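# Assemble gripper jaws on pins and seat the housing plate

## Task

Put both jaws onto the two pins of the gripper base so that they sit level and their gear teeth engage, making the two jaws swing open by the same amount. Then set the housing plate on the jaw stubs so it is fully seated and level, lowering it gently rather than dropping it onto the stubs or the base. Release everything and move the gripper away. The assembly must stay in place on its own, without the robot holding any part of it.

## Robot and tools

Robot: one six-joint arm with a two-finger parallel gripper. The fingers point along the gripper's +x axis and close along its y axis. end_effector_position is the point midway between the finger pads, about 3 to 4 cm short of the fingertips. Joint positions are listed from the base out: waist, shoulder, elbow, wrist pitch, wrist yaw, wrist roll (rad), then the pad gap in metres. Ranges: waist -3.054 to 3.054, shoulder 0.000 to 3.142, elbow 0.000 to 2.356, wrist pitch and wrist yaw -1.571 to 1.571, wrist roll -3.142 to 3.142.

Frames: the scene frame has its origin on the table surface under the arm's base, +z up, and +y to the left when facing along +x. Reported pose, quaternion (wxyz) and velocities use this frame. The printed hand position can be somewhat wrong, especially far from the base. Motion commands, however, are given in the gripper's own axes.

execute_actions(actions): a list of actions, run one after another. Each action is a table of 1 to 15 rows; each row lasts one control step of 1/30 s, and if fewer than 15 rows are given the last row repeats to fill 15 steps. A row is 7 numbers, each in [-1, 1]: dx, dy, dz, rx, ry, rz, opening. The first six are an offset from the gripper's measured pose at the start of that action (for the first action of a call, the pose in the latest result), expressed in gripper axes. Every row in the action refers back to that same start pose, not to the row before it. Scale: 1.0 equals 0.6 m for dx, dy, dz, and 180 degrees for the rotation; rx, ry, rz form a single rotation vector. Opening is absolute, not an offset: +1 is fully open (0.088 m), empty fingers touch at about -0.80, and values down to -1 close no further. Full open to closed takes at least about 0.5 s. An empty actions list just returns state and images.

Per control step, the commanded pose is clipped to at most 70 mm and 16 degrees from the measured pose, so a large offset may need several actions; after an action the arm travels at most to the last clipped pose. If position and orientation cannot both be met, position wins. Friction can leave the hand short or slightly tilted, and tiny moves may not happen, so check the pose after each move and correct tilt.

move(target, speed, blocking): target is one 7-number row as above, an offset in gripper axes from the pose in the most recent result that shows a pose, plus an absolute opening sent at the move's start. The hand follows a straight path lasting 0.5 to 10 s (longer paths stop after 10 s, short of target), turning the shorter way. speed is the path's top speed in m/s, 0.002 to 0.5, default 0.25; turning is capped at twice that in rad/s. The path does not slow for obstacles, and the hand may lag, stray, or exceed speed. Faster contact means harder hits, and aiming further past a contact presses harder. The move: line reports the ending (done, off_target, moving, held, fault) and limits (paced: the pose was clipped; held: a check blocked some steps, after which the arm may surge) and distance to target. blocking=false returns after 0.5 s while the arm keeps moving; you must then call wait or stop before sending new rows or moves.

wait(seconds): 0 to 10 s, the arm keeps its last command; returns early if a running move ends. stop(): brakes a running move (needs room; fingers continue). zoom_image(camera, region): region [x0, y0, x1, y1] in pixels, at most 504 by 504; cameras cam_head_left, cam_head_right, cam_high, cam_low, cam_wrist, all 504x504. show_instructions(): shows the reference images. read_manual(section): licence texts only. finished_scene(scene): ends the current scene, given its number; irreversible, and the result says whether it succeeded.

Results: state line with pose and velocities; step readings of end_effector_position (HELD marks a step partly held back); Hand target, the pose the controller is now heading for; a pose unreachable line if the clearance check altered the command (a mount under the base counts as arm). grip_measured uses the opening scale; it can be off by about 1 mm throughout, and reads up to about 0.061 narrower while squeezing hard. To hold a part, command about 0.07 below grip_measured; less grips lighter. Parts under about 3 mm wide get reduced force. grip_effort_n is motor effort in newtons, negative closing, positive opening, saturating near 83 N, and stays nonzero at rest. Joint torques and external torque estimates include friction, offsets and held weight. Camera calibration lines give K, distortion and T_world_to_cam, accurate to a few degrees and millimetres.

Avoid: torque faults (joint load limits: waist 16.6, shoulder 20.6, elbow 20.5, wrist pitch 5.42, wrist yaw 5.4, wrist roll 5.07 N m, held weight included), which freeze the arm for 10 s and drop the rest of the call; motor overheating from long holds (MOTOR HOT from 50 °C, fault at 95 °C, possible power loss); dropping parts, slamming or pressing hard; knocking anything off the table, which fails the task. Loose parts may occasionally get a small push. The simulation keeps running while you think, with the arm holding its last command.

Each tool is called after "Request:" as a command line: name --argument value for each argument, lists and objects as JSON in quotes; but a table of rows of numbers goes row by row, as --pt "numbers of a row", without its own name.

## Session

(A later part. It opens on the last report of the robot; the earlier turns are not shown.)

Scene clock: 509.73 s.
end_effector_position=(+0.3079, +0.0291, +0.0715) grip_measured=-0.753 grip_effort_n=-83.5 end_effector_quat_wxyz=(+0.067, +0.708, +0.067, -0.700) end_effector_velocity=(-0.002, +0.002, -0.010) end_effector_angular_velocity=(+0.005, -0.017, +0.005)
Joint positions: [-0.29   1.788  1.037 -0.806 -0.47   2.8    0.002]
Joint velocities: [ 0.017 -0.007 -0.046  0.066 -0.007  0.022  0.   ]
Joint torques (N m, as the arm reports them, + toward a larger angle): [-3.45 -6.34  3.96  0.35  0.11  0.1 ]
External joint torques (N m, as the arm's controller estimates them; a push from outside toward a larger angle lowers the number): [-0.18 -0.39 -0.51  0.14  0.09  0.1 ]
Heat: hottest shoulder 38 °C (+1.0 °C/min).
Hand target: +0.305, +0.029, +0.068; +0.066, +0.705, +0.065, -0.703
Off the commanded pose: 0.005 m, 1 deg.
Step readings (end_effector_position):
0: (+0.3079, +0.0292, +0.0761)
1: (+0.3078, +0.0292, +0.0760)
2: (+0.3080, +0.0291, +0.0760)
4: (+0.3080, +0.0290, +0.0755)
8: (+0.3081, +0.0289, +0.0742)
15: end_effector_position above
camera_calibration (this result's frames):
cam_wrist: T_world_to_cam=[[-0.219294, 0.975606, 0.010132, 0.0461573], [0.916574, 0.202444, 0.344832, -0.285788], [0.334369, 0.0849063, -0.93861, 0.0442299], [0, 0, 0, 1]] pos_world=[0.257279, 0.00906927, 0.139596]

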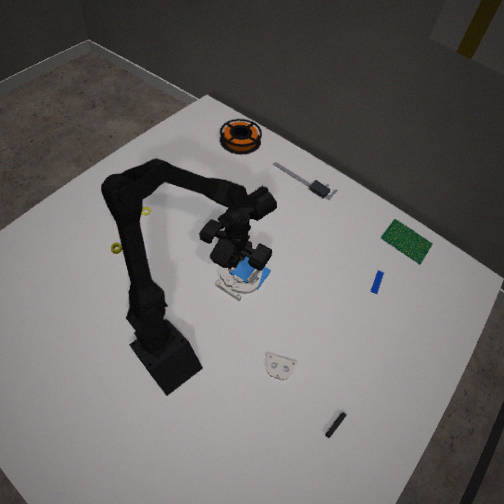

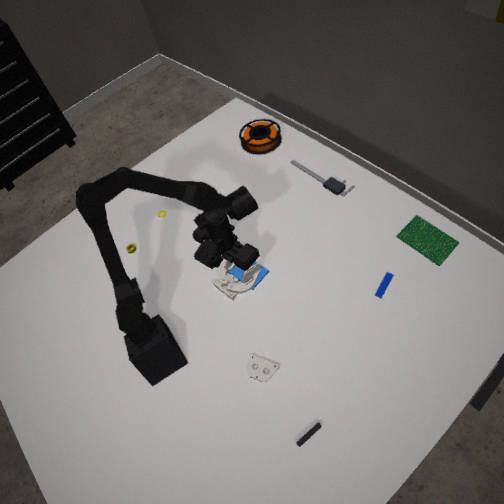

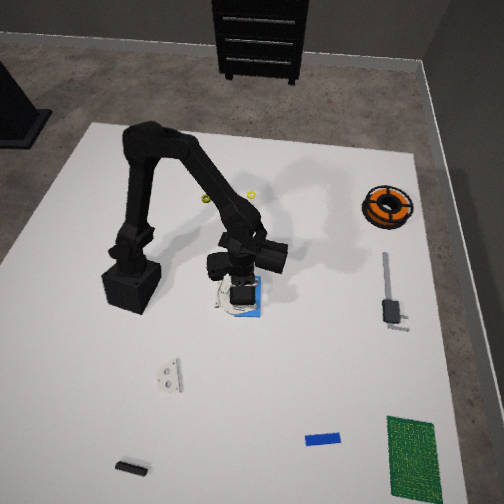

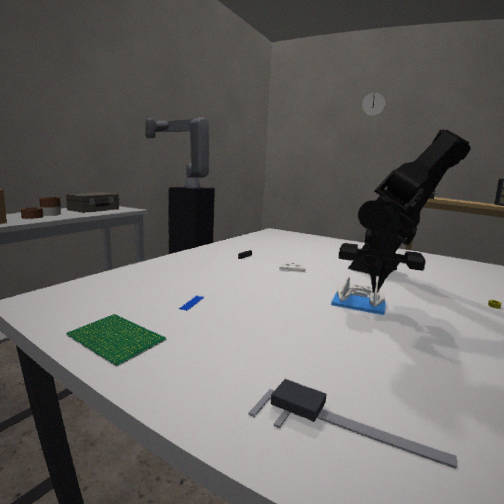

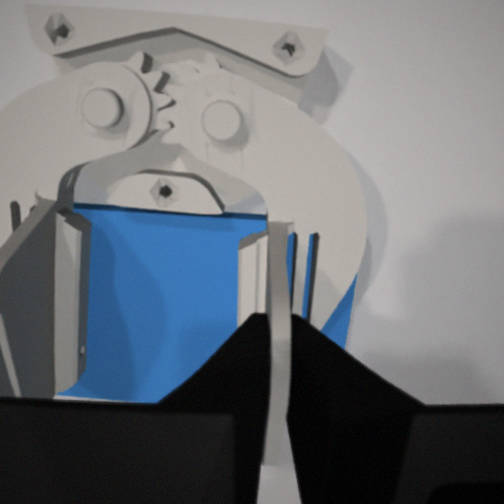

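Request:
execute_actions --actions '[]'

Request:
zoom_image --camera "cam_wrist" --region '[70, 20, 260, 170]'

Scene clock: 511.17 s.
end_effector_position=(+0.3079, +0.0291, +0.0705) grip_measured=-0.753 grip_effort_n=-83.5 end_effector_quat_wxyz=(+0.067, +0.708, +0.067, -0.700) end_effector_velocity=(-0.006, -0.000, +0.000) end_effector_angular_velocity=(+0.011, +0.019, -0.041)
Joint positions: [-0.289  1.788  1.033 -0.8   -0.47   2.802  0.002]
Joint velocities: [-0.007 -0.002 -0.007 -0.022 -0.007  0.022 -0.   ]
Joint torques (N m, as the arm reports them, + toward a larger angle): [-3.46 -6.3   3.95  0.37  0.11  0.09]
External joint torques (N m, as the arm's controller estimates them; a push from outside toward a larger angle lowers the number): [-0.15 -0.33 -0.49  0.16  0.09  0.09]
Heat: hottest shoulder 38 °C (+1.0 °C/min).
Hand target: +0.305, +0.029, +0.068; +0.066, +0.705, +0.065, -0.703
Off the commanded pose: 0.004 m, 1 deg.
camera_calibration (this result's frames):
cam_wrist: T_world_to_cam=[[-0.219576, 0.975552, 0.00918036, 0.0463297], [0.91596, 0.202905, 0.346188, -0.285339], [0.335862, 0.0844234, -0.93812, 0.0428758], [0, 0, 0, 1]] pos_world=[0.257132, 0.00908001, 0.138579]

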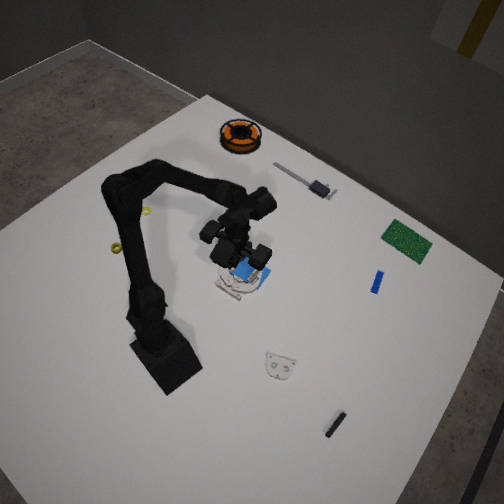

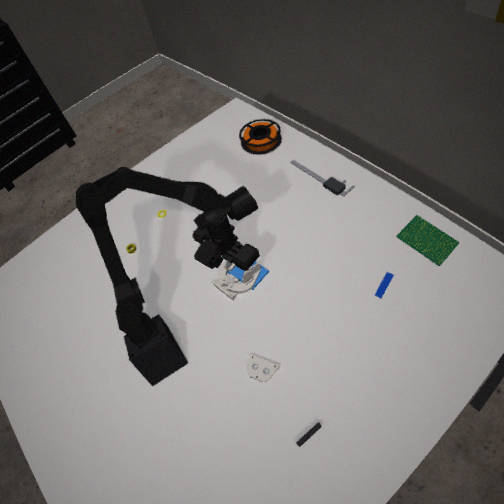

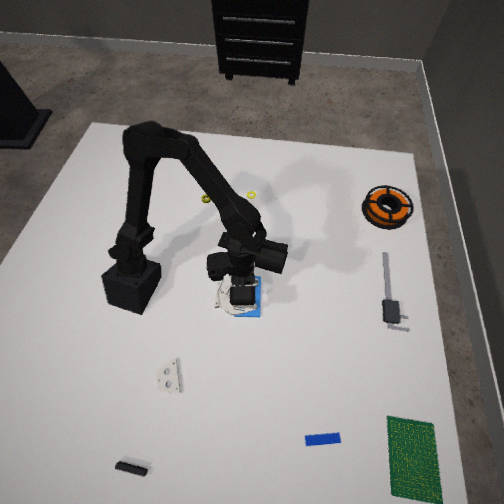

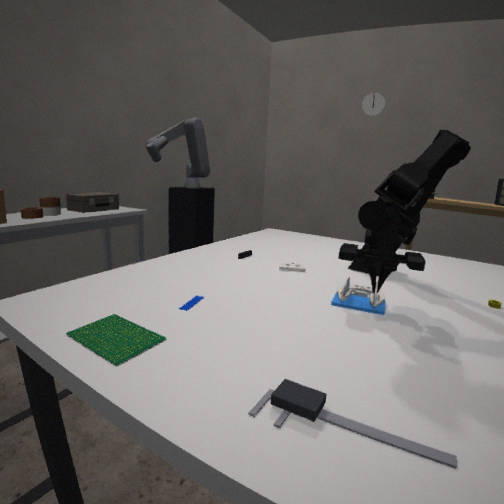

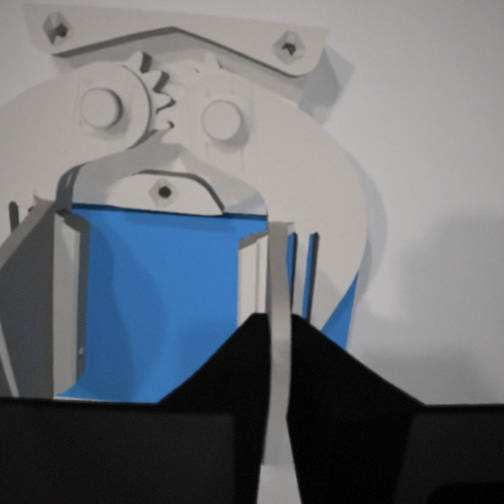

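Region (70, 20, 260, 170) of cam_wrist's 504x504 image, scaled by 2.653, with more detail than that image has; it fills the top 398 rows of this view, and the rest is white.

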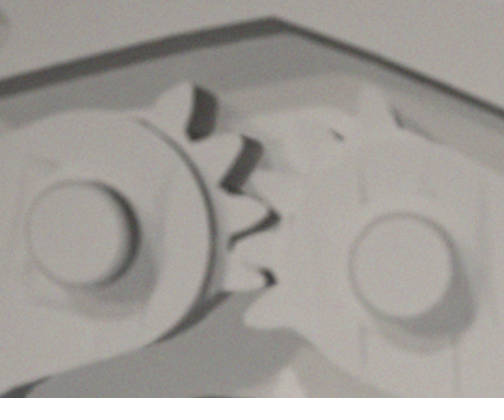

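Request:
execute_actions --actions '[[[0.0052,-0.0001,0.0049,0.0014,-0.0028,0.0001,-0.85],[0.0059,-0.0001,0.0050,0.0014,-0.0027,0.0002,-0.85],[0.0066,-0.0001,0.0052,0.0014,-0.0026,0.0003,-0.85],[0.0073,0,0.0053,0.0014,-0.0025,0.0003,-0.85],[0.0080,0,0.0054,0.0014,-0.0024,0.0004,-0.85],[0.0087,0,0.0056,0.0014,-0.0023,0.0004,-0.85],[0.0094,0,0.0057,0.0014,-0.0022,0.0005,-0.83],[0.0094,0,0.0057,0.0014,-0.0022,0.0005,-0.79],[0.0094,0,0.0057,0.0014,-0.0022,0.0005,-0.76],[0.0094,0,0.0057,0.0014,-0.0022,0.0005,-0.735],[0.0094,0,0.0057,0.0014,-0.0022,0.0005,-0.71],[0.0094,0,0.0057,0.0014,-0.0022,0.0005,-0.68],[0.0094,0,0.0057,0.0014,-0.0022,0.0005,-0.62],[0.0094,0,0.0057,0.0014,-0.0022,0.0005,-0.5],[0.0094,0,0.0057,0.0014,-0.0022,0.0005,-0.35]]]'

Scene clock: 516.77 s.
end_effector_position=(+0.3086, +0.0288, +0.0686) grip_measured=-0.583 grip_effort_n=12.8 end_effector_quat_wxyz=(+0.068, +0.711, +0.067, -0.697) end_effector_velocity=(-0.010, +0.007, -0.005) end_effector_angular_velocity=(+0.027, +0.035, +0.017)
Joint positions: [-0.286  1.788  1.024 -0.782 -0.47   2.808  0.01 ]
Joint velocities: [ 0.012 -0.002 -0.017 -0.022 -0.022 -0.022  0.134]
Joint torques (N m, as the arm reports them, + toward a larger angle): [-3.34 -6.19  3.89  0.26  0.11  0.08]
External joint torques (N m, as the arm's controller estimates them; a push from outside toward a larger angle lowers the number): [-0.04 -0.28 -0.47  0.08  0.09  0.08]
Heat: hottest shoulder 37 °C (+0.0 °C/min).
Hand target: +0.305, +0.029, +0.065; +0.067, +0.706, +0.065, -0.702
Off the commanded pose: 0.005 m, 1 deg.
Step readings (end_effector_position):
0: (+0.3079, +0.0291, +0.0705)
1: (+0.3079, +0.0291, +0.0705)
2: (+0.3081, +0.0291, +0.0704)
4: (+0.3081, +0.0291, +0.0699)
8: (+0.3078, +0.0290, +0.0690)
15: end_effector_position above
camera_calibration (this result's frames):
cam_wrist: T_world_to_cam=[[-0.220933, 0.975269, 0.00623106, 0.0473714], [0.913184, 0.204617, 0.352459, -0.284829], [0.342468, 0.0835601, -0.935806, 0.0386591], [0, 0, 0, 1]] pos_world=[0.257327, 0.00885062, 0.136273]

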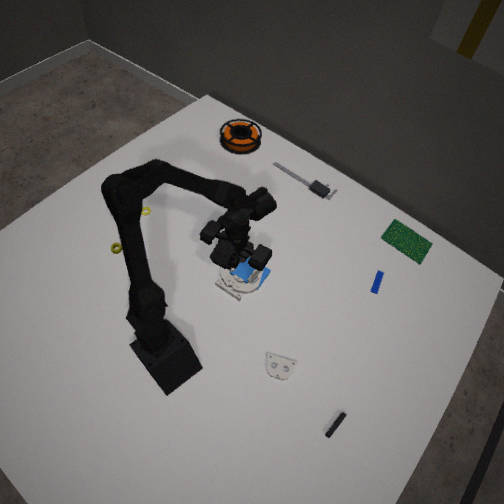

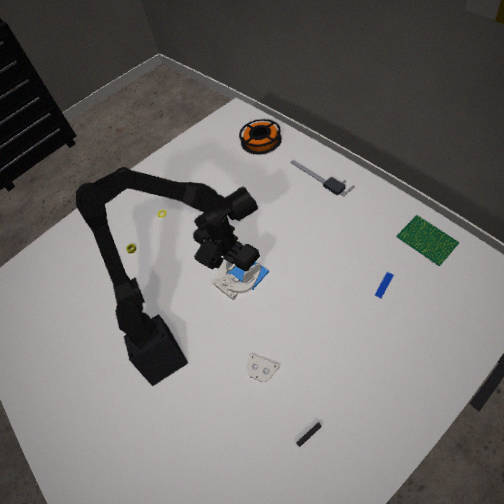

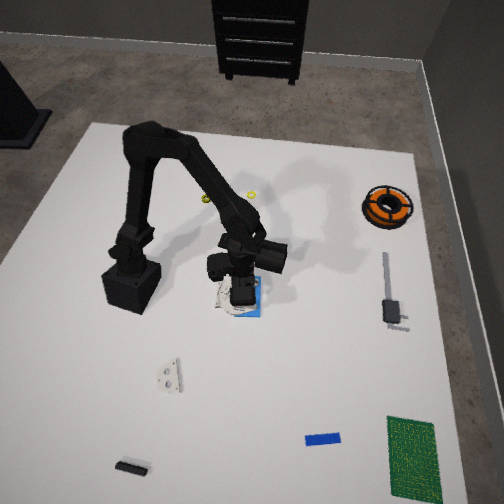

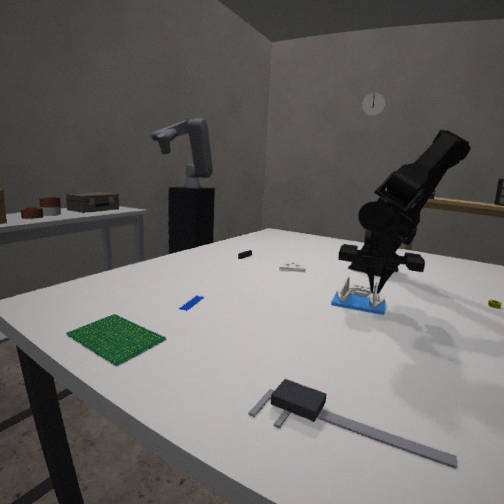

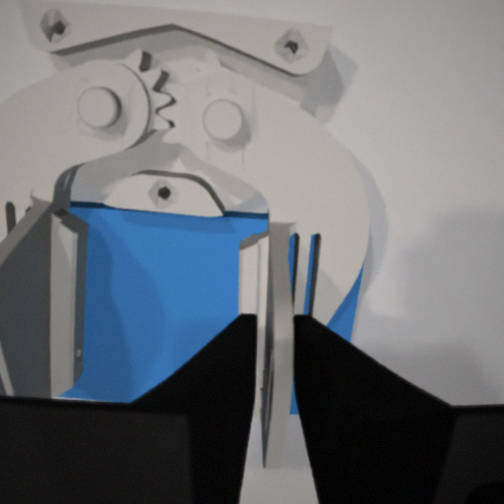

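Request:
execute_actions --actions '[]'

Scene clock: 524.40 s.
end_effector_position=(+0.3081, +0.0290, +0.0682) grip_measured=-0.353 grip_effort_n=13.3 end_effector_quat_wxyz=(+0.068, +0.710, +0.067, -0.698) end_effector_velocity=(+0.001, +0.000, +0.000) end_effector_angular_velocity=(+0.006, -0.009, +0.009)
Joint positions: [-0.285  1.788  1.023 -0.782 -0.47   2.808  0.022]
Joint velocities: [-0.002 -0.002 -0.002  0.007 -0.007 -0.007 -0.   ]
Joint torques (N m, as the arm reports them, + toward a larger angle): [-3.41 -6.14  3.84  0.28  0.11  0.09]
External joint torques (N m, as the arm's controller estimates them; a push from outside toward a larger angle lowers the number): [-0.1  -0.19 -0.61  0.05  0.08  0.09]
Heat: hottest shoulder 37 °C (+0.0 °C/min).
Hand target: +0.305, +0.028, +0.065; +0.066, +0.706, +0.065, -0.702
Off the commanded pose: 0.005 m, 1 deg.
camera_calibration (this result's frames):
cam_wrist: T_world_to_cam=[[-0.221086, 0.975231, 0.00673344, 0.0471466], [0.913625, 0.204694, 0.35127, -0.284427], [0.341191, 0.0838126, -0.93625, 0.0388943], [0, 0, 0, 1]] pos_world=[0.257012, 0.00898184, 0.136008]

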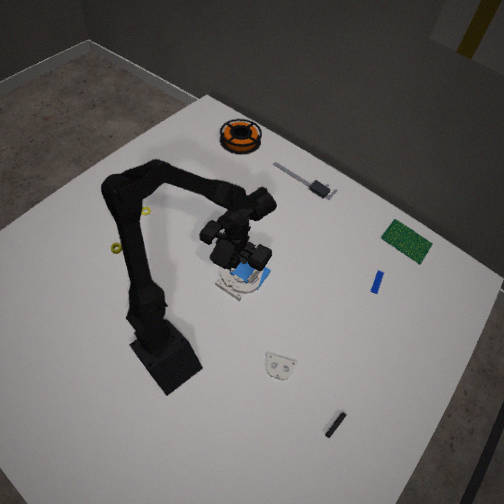

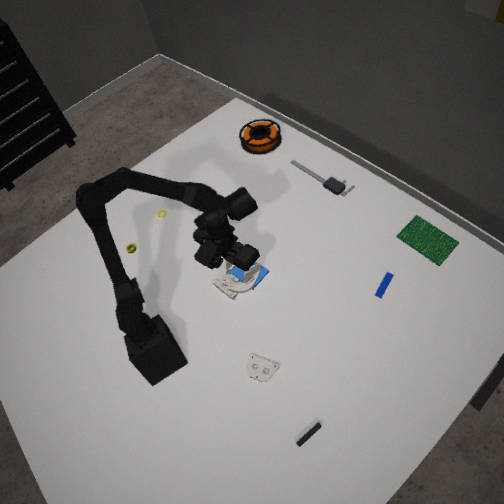

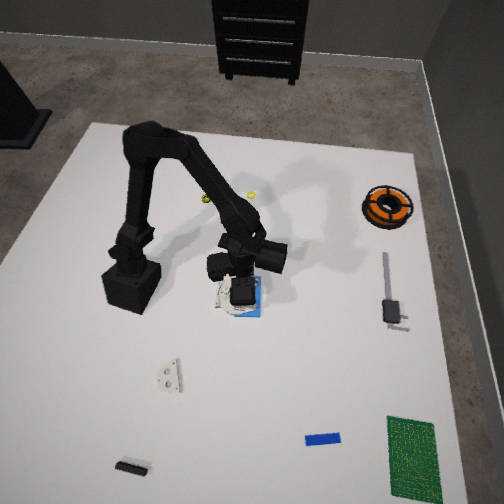

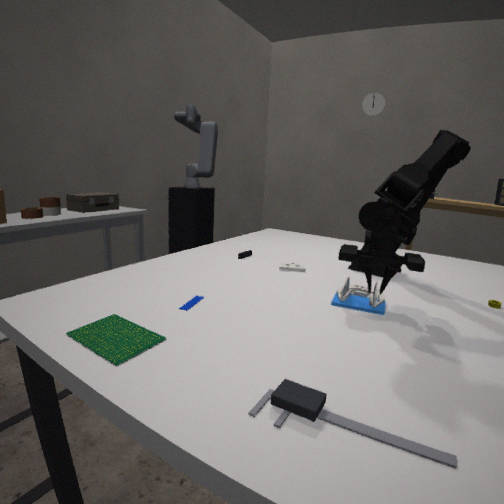

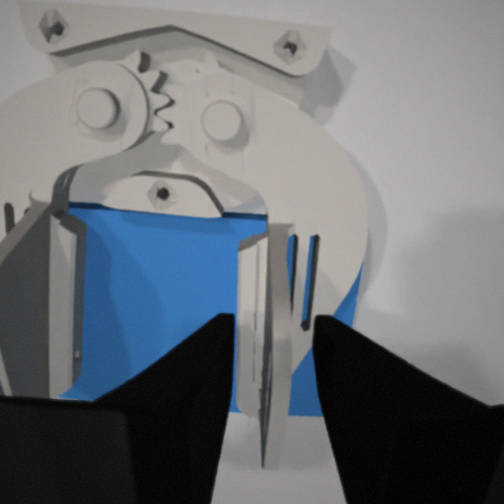

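Request:
execute_actions --actions '[[[-0.003,0,0,0,0,0,-0.3],[-0.008,0,0,0,0,0,-0.3],[-0.015,0,0,0,0,0,-0.3],[-0.023,0,0,0,0,0,-0.3],[-0.032,0,0,0,0,0,-0.3],[-0.041,0,0,0,0,0,-0.3],[-0.05,0,0,0,0,0,-0.3],[-0.059,0,0,0,0,0,-0.3],[-0.068,0,0,0,0,0,-0.3],[-0.077,0,0.002,0,0,0,-0.3],[-0.085,-0.004,0.004,0,0,0,-0.3],[-0.092,-0.01,0.006,0,0,0,-0.3],[-0.098,0.0,0.008,0,0,0,-0.3],[-0.102,0.0,0.01,0,0,0,-0.3],[-0.104,0.0,0.01,0,0,0,-0.3]]]'

Scene clock: 532.13 s.
end_effector_position=(+0.3011, +0.0293, +0.1187) grip_measured=-0.303 grip_effort_n=13.3 end_effector_quat_wxyz=(+0.065, +0.707, +0.066, -0.701) end_effector_velocity=(-0.002, -0.020, +0.110) end_effector_angular_velocity=(-0.010, -0.101, +0.012)
Joint positions: [-0.366  1.71   1.125 -1.013 -0.47   2.719  0.024]
Joint velocities: [-0.237 -0.149  0.203 -0.359 -0.007 -0.227 -0.   ]
Joint torques (N m, as the arm reports them, + toward a larger angle): [-3.73 -6.68  5.89  0.01  0.03 -0.16]
External joint torques (N m, as the arm's controller estimates them; a push from outside toward a larger angle lowers the number): [-0.73 -1.87  1.44 -0.2  -0.03 -0.15]
Heat: hottest shoulder 37 °C (+0.0 °C/min).
Hand target: +0.301, +0.028, +0.130; +0.069, +0.711, +0.066, -0.697
Off the commanded pose: 0.012 m, 1 deg.
Step readings (end_effector_position):
0: (+0.3081, +0.0290, +0.0682)
1: (+0.3081, +0.0290, +0.0682)
2: (+0.3078, +0.0290, +0.0682)
4: (+0.3049, +0.0290, +0.0695)
8: (+0.3017, +0.0279, +0.0822)
15: end_effector_position above
camera_calibration (this result's frames):
cam_wrist: T_world_to_cam=[[-0.214818, 0.976594, 0.0108589, 0.042517], [0.918231, 0.198167, 0.342903, -0.296028], [0.332725, 0.0836327, -0.939308, 0.0914612], [0, 0, 0, 1]] pos_world=[0.250524, 0.00949217, 0.186957]

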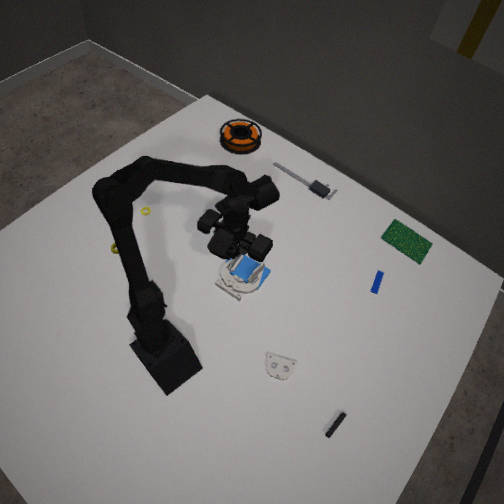

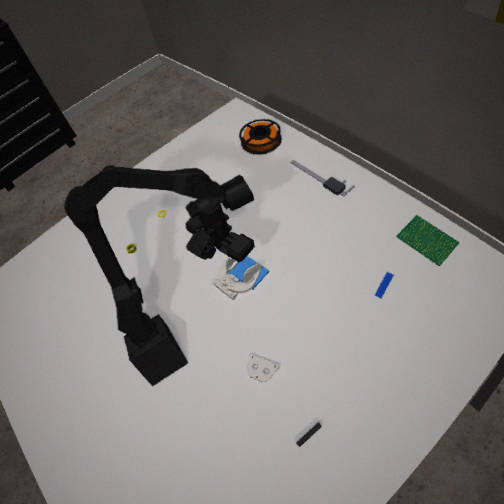

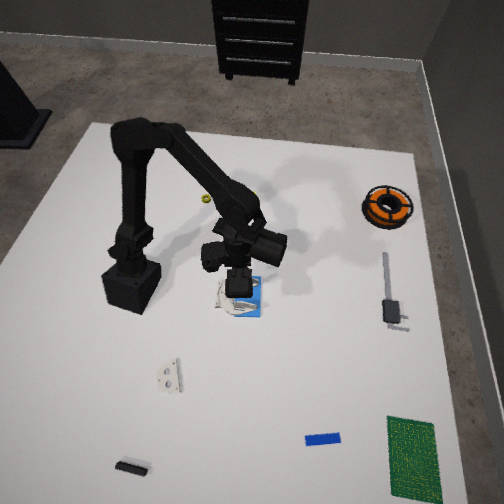

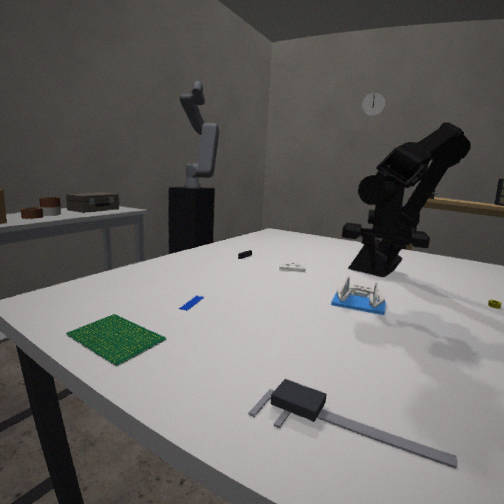

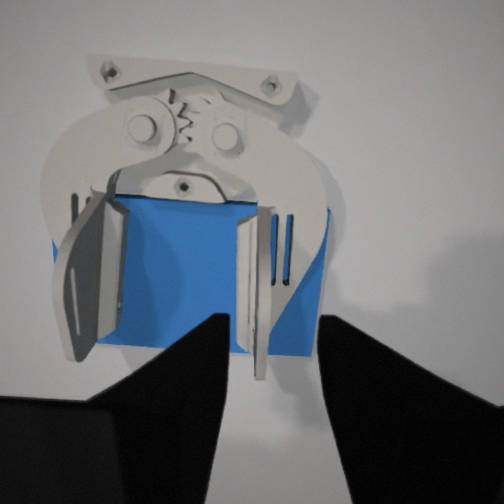

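Request:
execute_actions --actions '[]'

Request:
zoom_image --camera "cam_wrist" --region '[40, 40, 340, 340]'

Scene clock: 533.80 s.
end_effector_position=(+0.2988, +0.0274, +0.1254) grip_measured=-0.303 grip_effort_n=12.8 end_effector_quat_wxyz=(+0.063, +0.706, +0.065, -0.702) end_effector_velocity=(-0.002, +0.001, +0.000) end_effector_angular_velocity=(+0.008, +0.003, +0.017)
Joint positions: [-0.384  1.703  1.137 -1.046 -0.47   2.7    0.024]
Joint velocities: [-0.002 -0.002 -0.002 -0.007 -0.007 -0.022 -0.   ]
Joint torques (N m, as the arm reports them, + toward a larger angle): [-3.71 -7.17  6.22  0.01  0.02 -0.14]
External joint torques (N m, as the arm's controller estimates them; a push from outside toward a larger angle lowers the number): [-0.55 -1.66  1.3  -0.21 -0.01 -0.14]
Heat: hottest shoulder 37 °C (+0.0 °C/min).
Hand target: +0.301, +0.028, +0.130; +0.068, +0.711, +0.066, -0.697
Off the commanded pose: 0.006 m, 1 deg.
camera_calibration (this result's frames):
cam_wrist: T_world_to_cam=[[-0.211341, 0.977326, 0.0129782, 0.0424559], [0.920016, 0.194429, 0.340245, -0.295918], [0.330008, 0.0838479, -0.940247, 0.0995972], [0, 0, 0, 1]] pos_world=[0.248354, 0.00769084, 0.19378]

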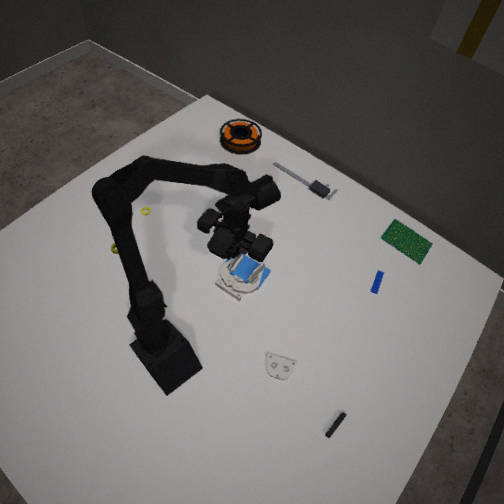

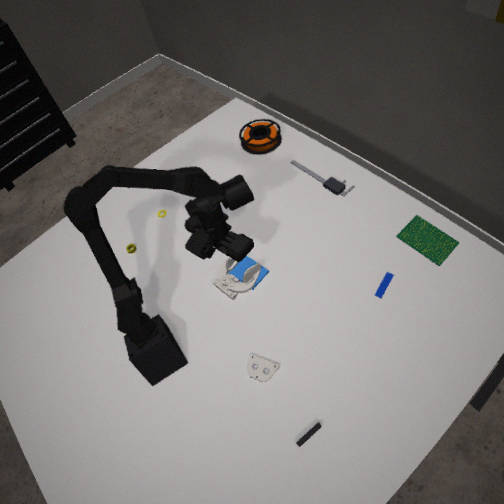

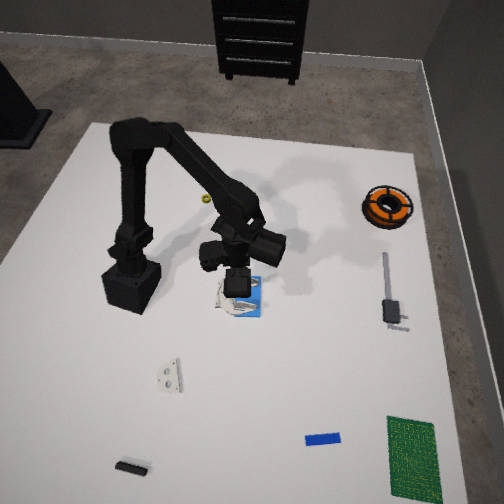

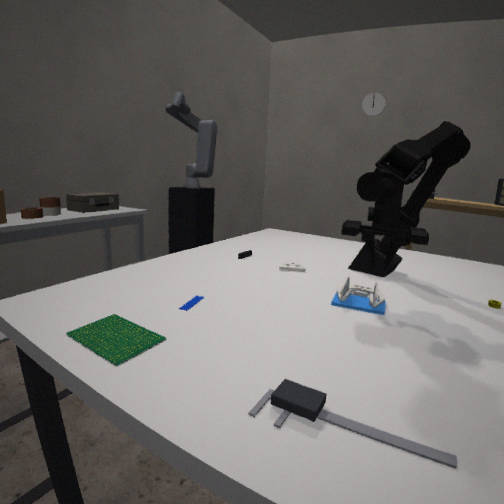

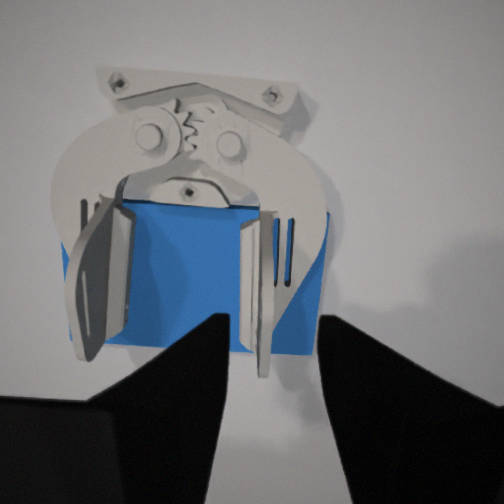

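Region (40, 40, 340, 340) of cam_wrist's 504x504 image, scaled by 1.680, with more detail than that image has.

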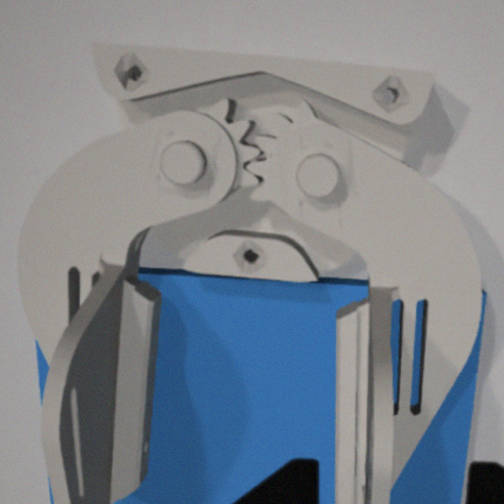

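Request:
execute_actions --actions '[[[-0.002,0.0037,0.0026,-0.0053,0,0,-0.2],[-0.004,0.0111,0.0078,-0.016,0,0,-0.1],[-0.005,0.0222,0.0155,-0.032,0,0,0.0],[-0.005,0.037,0.0259,-0.0533,0,0,0.1],[-0.005,0.0519,0.0363,-0.0746,0,0,0.2],[-0.005,0.0667,0.0466,-0.0959,0,0,0.3],[-0.005,0.0815,0.057,-0.1173,0,0,0.4],[-0.005,0.0963,0.0674,-0.1386,0,0,0.5],[-0.005,0.1111,0.0777,-0.1599,0,0,0.6],[-0.005,0.1259,0.0881,-0.1812,0,0,0.65],[-0.005,0.1407,0.0985,-0.2025,0,0,0.65],[-0.005,0.1556,0.1088,-0.2238,0,0,0.65],[-0.005,0.1704,0.1192,-0.2452,0,0,0.65],[-0.005,0.1852,0.1295,-0.2665,0,0,0.65],[-0.005,0.2,0.1399,-0.2878,0,0,0.65]],[[0.0,0.0263,0.0823,-0.1019,0,0,0.65],[0.002,0.0318,0.0995,-0.1232,0,0,0.65],[0.004,0.0373,0.1167,-0.1445,0,0,0.65],[0.007,0.0428,0.1339,-0.1658,0,0,0.65],[0.01,0.0483,0.1511,-0.1871,0,0,0.65],[0.013,0.0538,0.1683,-0.2084,0,0,0.65],[0.016,0.0593,0.1855,-0.2297,0,0,0.65],[0.019,0.0648,0.2027,-0.251,0,0,0.65],[0.022,0.0703,0.2199,-0.2723,0,0,0.65],[0.025,0.0758,0.2372,-0.2936,0,0,0.65],[0.028,0.0813,0.2544,-0.3149,0,0,0.65],[0.031,0.0868,0.2716,-0.3362,0,0,0.65],[0.033,0.091,0.2846,-0.3523,0,0,0.65],[0.034,0.0938,0.2934,-0.3632,0,0,0.65],[0.035,0.0952,0.2976,-0.3684,0,0,0.65]]]'

Scene clock: 548.73 s.
end_effector_position=(+0.1879, -0.2292, +0.1222) grip_measured=+0.647 grip_effort_n=12.8 end_effector_quat_wxyz=(+0.602, +0.399, +0.543, -0.427) end_effector_velocity=(-0.081, -0.237, -0.026) end_effector_angular_velocity=(-0.013, +0.058, +1.462)
Joint positions: [-1.17   2.135  1.182 -0.891 -0.294  0.186  0.071]
Joint velocities: [-0.53   0.779  0.613 -0.007  0.066 -2.    -0.   ]
Joint torques (N m, as the arm reports them, + toward a larger angle): [-2.15 -6.24  6.87  0.22  0.02 -0.15]
External joint torques (N m, as the arm's controller estimates them; a push from outside toward a larger angle lowers the number): [-0.35  0.99  1.43 -0.07  0.09 -0.11]
External joint torques at the end of the 1st action: [-0.58  1.04 -0.67  0.08  0.05 -0.13]
Heat: hottest shoulder 37 °C (-1.0 °C/min).
Hand target: +0.183, -0.248, +0.118; +0.624, +0.362, +0.574, -0.387
Off the commanded pose: 0.022 m, 9 deg.
Step readings (end_effector_position; steps 1 to 15: 1st action; 16 to 30: 2nd action):
0: (+0.2988, +0.0274, +0.1254)
1: (+0.2987, +0.0274, +0.1255)
2: (+0.2985, +0.0269, +0.1257)
4: (+0.2973, +0.0221, +0.1274)
8: (+0.2840, -0.0075, +0.1310)
15: (+0.2526, -0.0752, +0.1337)
16: (+0.2481, -0.0857, +0.1343)
17: (+0.2432, -0.0975, +0.1350)
19: (+0.2331, -0.1201, +0.1359)
23: (+0.2136, -0.1611, +0.1310)
30: end_effector_position above
camera_calibration (this result's frames):
cam_wrist: T_world_to_cam=[[-0.938696, -0.344728, -0.00355895, 0.105584], [-0.334789, 0.909071, 0.248007, 0.267994], [-0.0822595, 0.233994, -0.968752, 0.270014], [0, 0, 0, 1]] pos_world=[0.211044, -0.27041, 0.195488]

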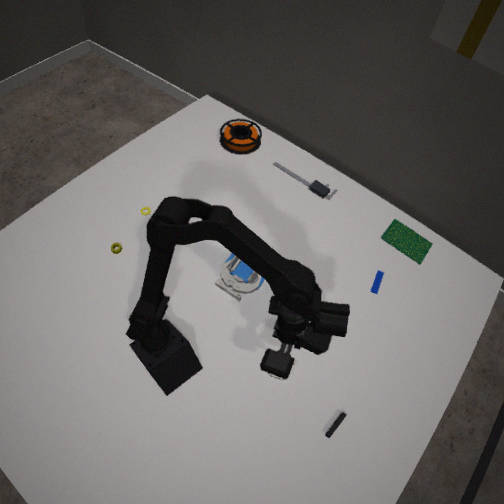

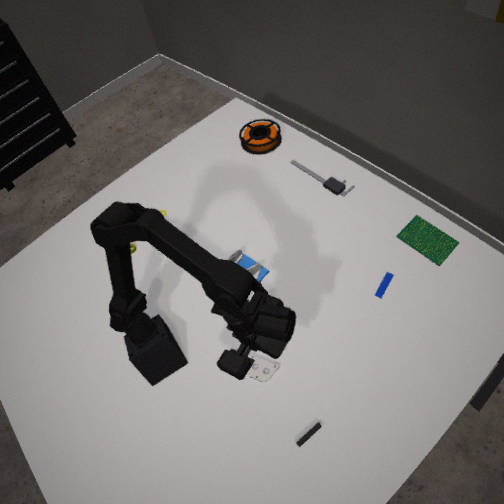

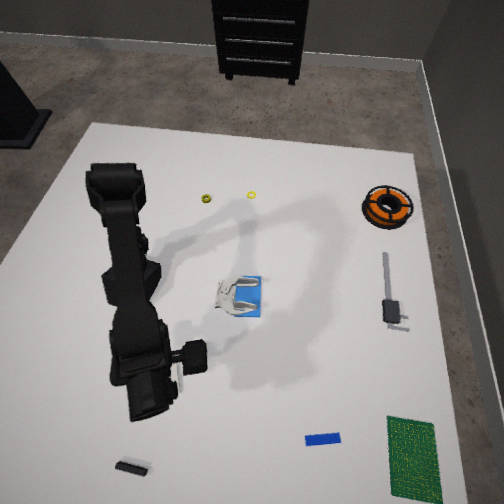

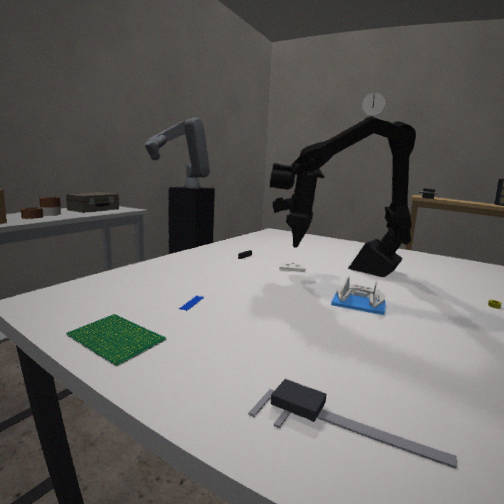

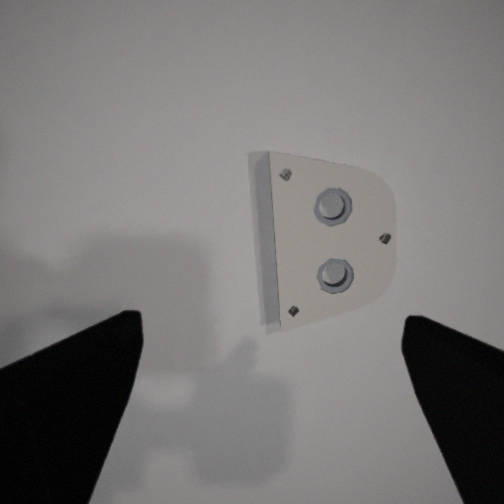

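Request:
execute_actions --actions '[]'

Scene clock: 550.70 s.
end_effector_position=(+0.1825, -0.2458, +0.1205) grip_measured=+0.647 grip_effort_n=12.8 end_effector_quat_wxyz=(+0.627, +0.362, +0.570, -0.388) end_effector_velocity=(+0.000, +0.001, +0.001) end_effector_angular_velocity=(+0.006, -0.007, -0.010)
Joint positions: [-1.205  2.193  1.232 -0.899 -0.29   0.019  0.071]
Joint velocities: [-0.002 -0.002  0.002 -0.007 -0.007  0.007 -0.   ]
Joint torques (N m, as the arm reports them, + toward a larger angle): [-2.65 -6.01  6.83  0.24  0.03 -0.13]
External joint torques (N m, as the arm's controller estimates them; a push from outside toward a larger angle lowers the number): [-0.03  1.17  1.37 -0.24  0.03 -0.14]
Heat: hottest shoulder 37 °C (-1.0 °C/min).
Hand target: +0.183, -0.248, +0.118; +0.625, +0.362, +0.574, -0.387
Off the commanded pose: 0.006 m, 3 deg.
camera_calibration (this result's frames):
cam_wrist: T_world_to_cam=[[-0.886556, -0.462616, 0.00213867, 0.0556182], [-0.447271, 0.858312, 0.251494, 0.289299], [-0.11818, 0.222007, -0.967857, 0.275382], [0, 0, 0, 1]] pos_world=[0.211249, -0.283716, 0.193654]

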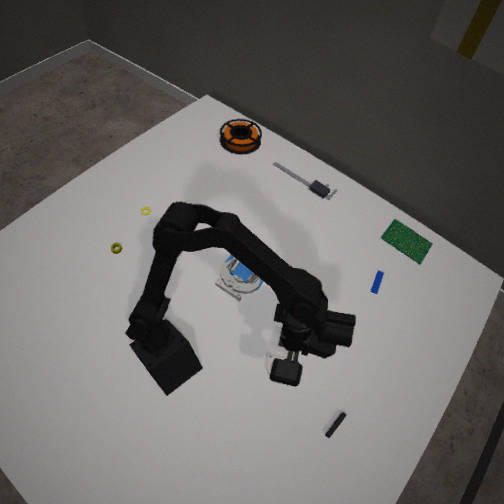

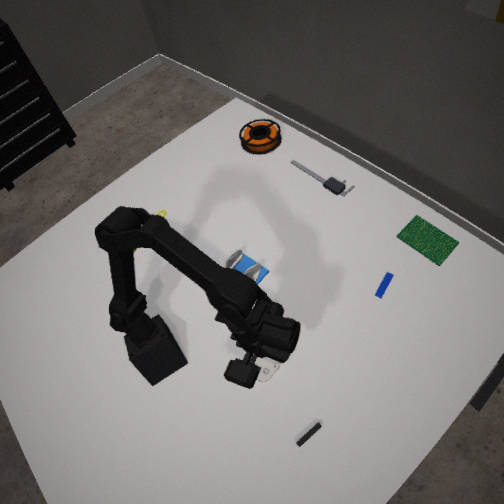

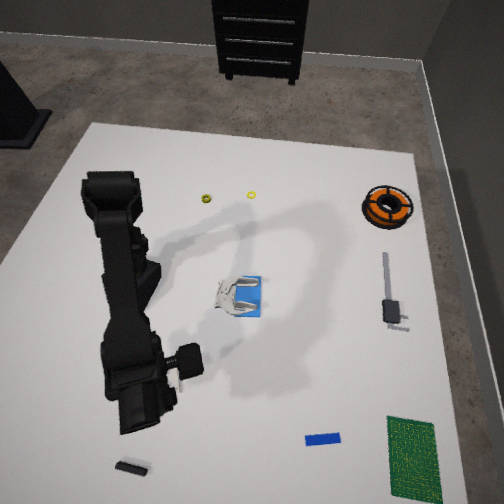

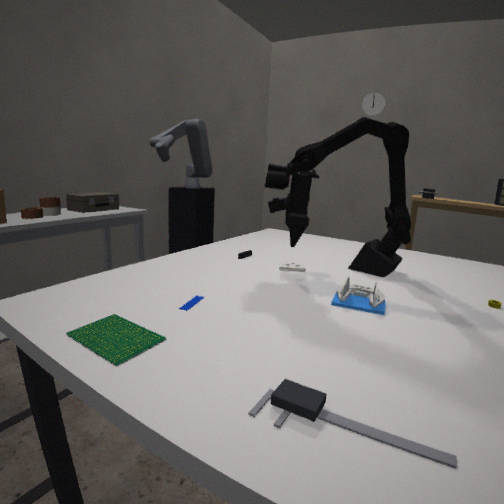

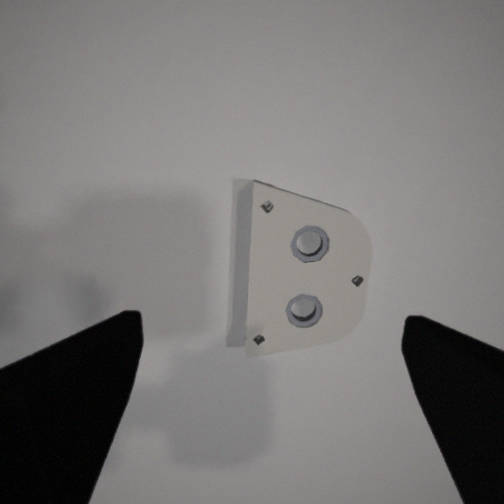

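Request:
zoom_image --camera "cam_wrist" --region '[200, 165, 400, 365]'

Region (200, 165, 400, 365) of cam_wrist's 504x504 image, scaled by 2.520, with more detail than that image has.

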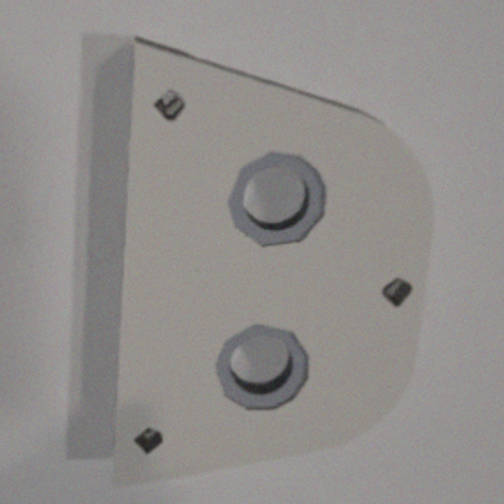

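Request:
execute_actions --actions '[[[0.003,-0.002,-0.001,0.0003,0.002,-0.0002,0.65],[0.009,-0.006,-0.003,0.001,0.005,-0.0007,0.65],[0.018,-0.011,-0.005,0.0017,0.009,-0.0012,0.65],[0.029,-0.016,-0.007,0.0025,0.014,-0.0018,0.65],[0.04,-0.021,-0.0095,0.0033,0.018,-0.0024,0.65],[0.051,-0.026,-0.012,0.0041,0.022,-0.003,0.65],[0.062,-0.03,-0.014,0.0048,0.026,-0.0035,0.65],[0.073,-0.0335,-0.0155,0.0054,0.029,-0.0039,0.65],[0.084,-0.036,-0.017,0.0058,0.0315,-0.0042,0.65],[0.095,-0.0373,-0.018,0.006,0.0332,-0.0044,0.65],[0.105,-0.0377,-0.019,0.006,0.0332,-0.0044,0.65],[0.114,-0.0378,-0.0198,0.006,0.0332,-0.0044,0.65],[0.122,-0.0379,-0.0205,0.006,0.0332,-0.0044,0.65],[0.128,-0.038,-0.021,0.006,0.0332,-0.0044,0.65],[0.1307,-0.038,-0.0213,0.006,0.0332,-0.0044,0.65]]]'

Scene clock: 567.40 s.
end_effector_position=(+0.1618, -0.2515, +0.0580) grip_measured=+0.647 grip_effort_n=12.8 end_effector_quat_wxyz=(+0.597, +0.380, +0.595, -0.380) end_effector_velocity=(-0.014, +0.005, -0.133) end_effector_angular_velocity=(+0.094, +0.055, -0.014)
Joint positions: [-1.211  2.353  1.165 -0.761 -0.279  0.004  0.071]
Joint velocities: [ 0.085  0.31  -0.154  0.374 -0.022  0.066 -0.   ]
Joint torques (N m, as the arm reports them, + toward a larger angle): [-2.46 -7.12  4.42  0.44 -0.04  0.1 ]
External joint torques (N m, as the arm's controller estimates them; a push from outside toward a larger angle lowers the number): [ 0.01  1.37 -0.84  0.07  0.01  0.1 ]
Heat: hottest shoulder 36 °C (-2.0 °C/min).
Hand target: +0.159, -0.249, +0.042; +0.590, +0.385, +0.601, -0.378
Off the commanded pose: 0.017 m, 1 deg.
Step readings (end_effector_position):
0: (+0.1825, -0.2458, +0.1205)
1: (+0.1825, -0.2458, +0.1205)
2: (+0.1825, -0.2458, +0.1205)
4: (+0.1820, -0.2463, +0.1189)
8: (+0.1748, -0.2504, +0.1028)
15: end_effector_position above
camera_calibration (this result's frames):
cam_wrist: T_world_to_cam=[[-0.893159, -0.449639, 0.00955411, 0.0386111], [-0.421216, 0.843768, 0.332614, 0.288056], [-0.157618, 0.293053, -0.943015, 0.236449], [0, 0, 0, 1]] pos_world=[0.193089, -0.294984, 0.126795]

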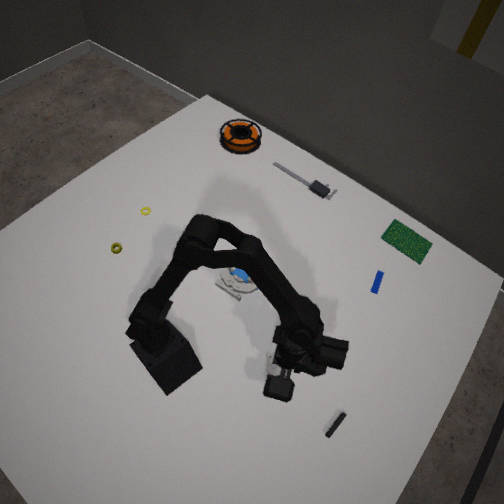

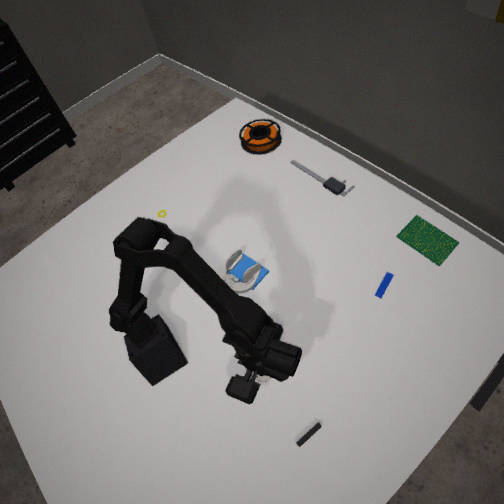

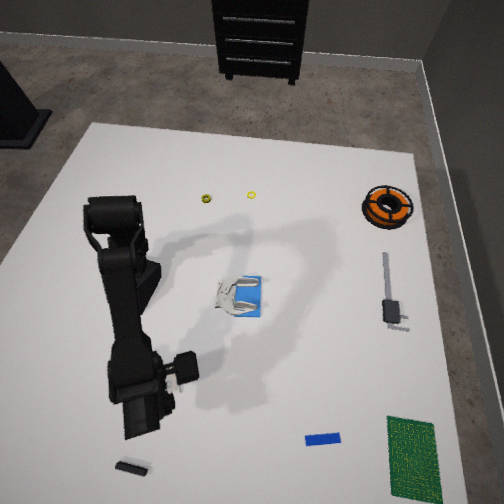

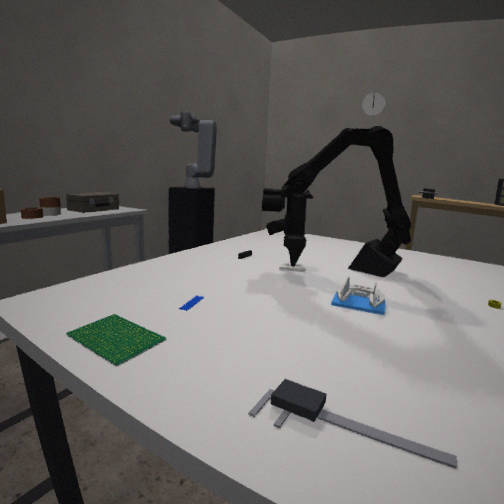

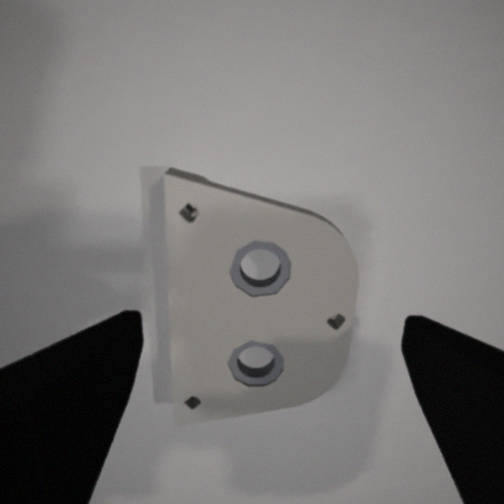

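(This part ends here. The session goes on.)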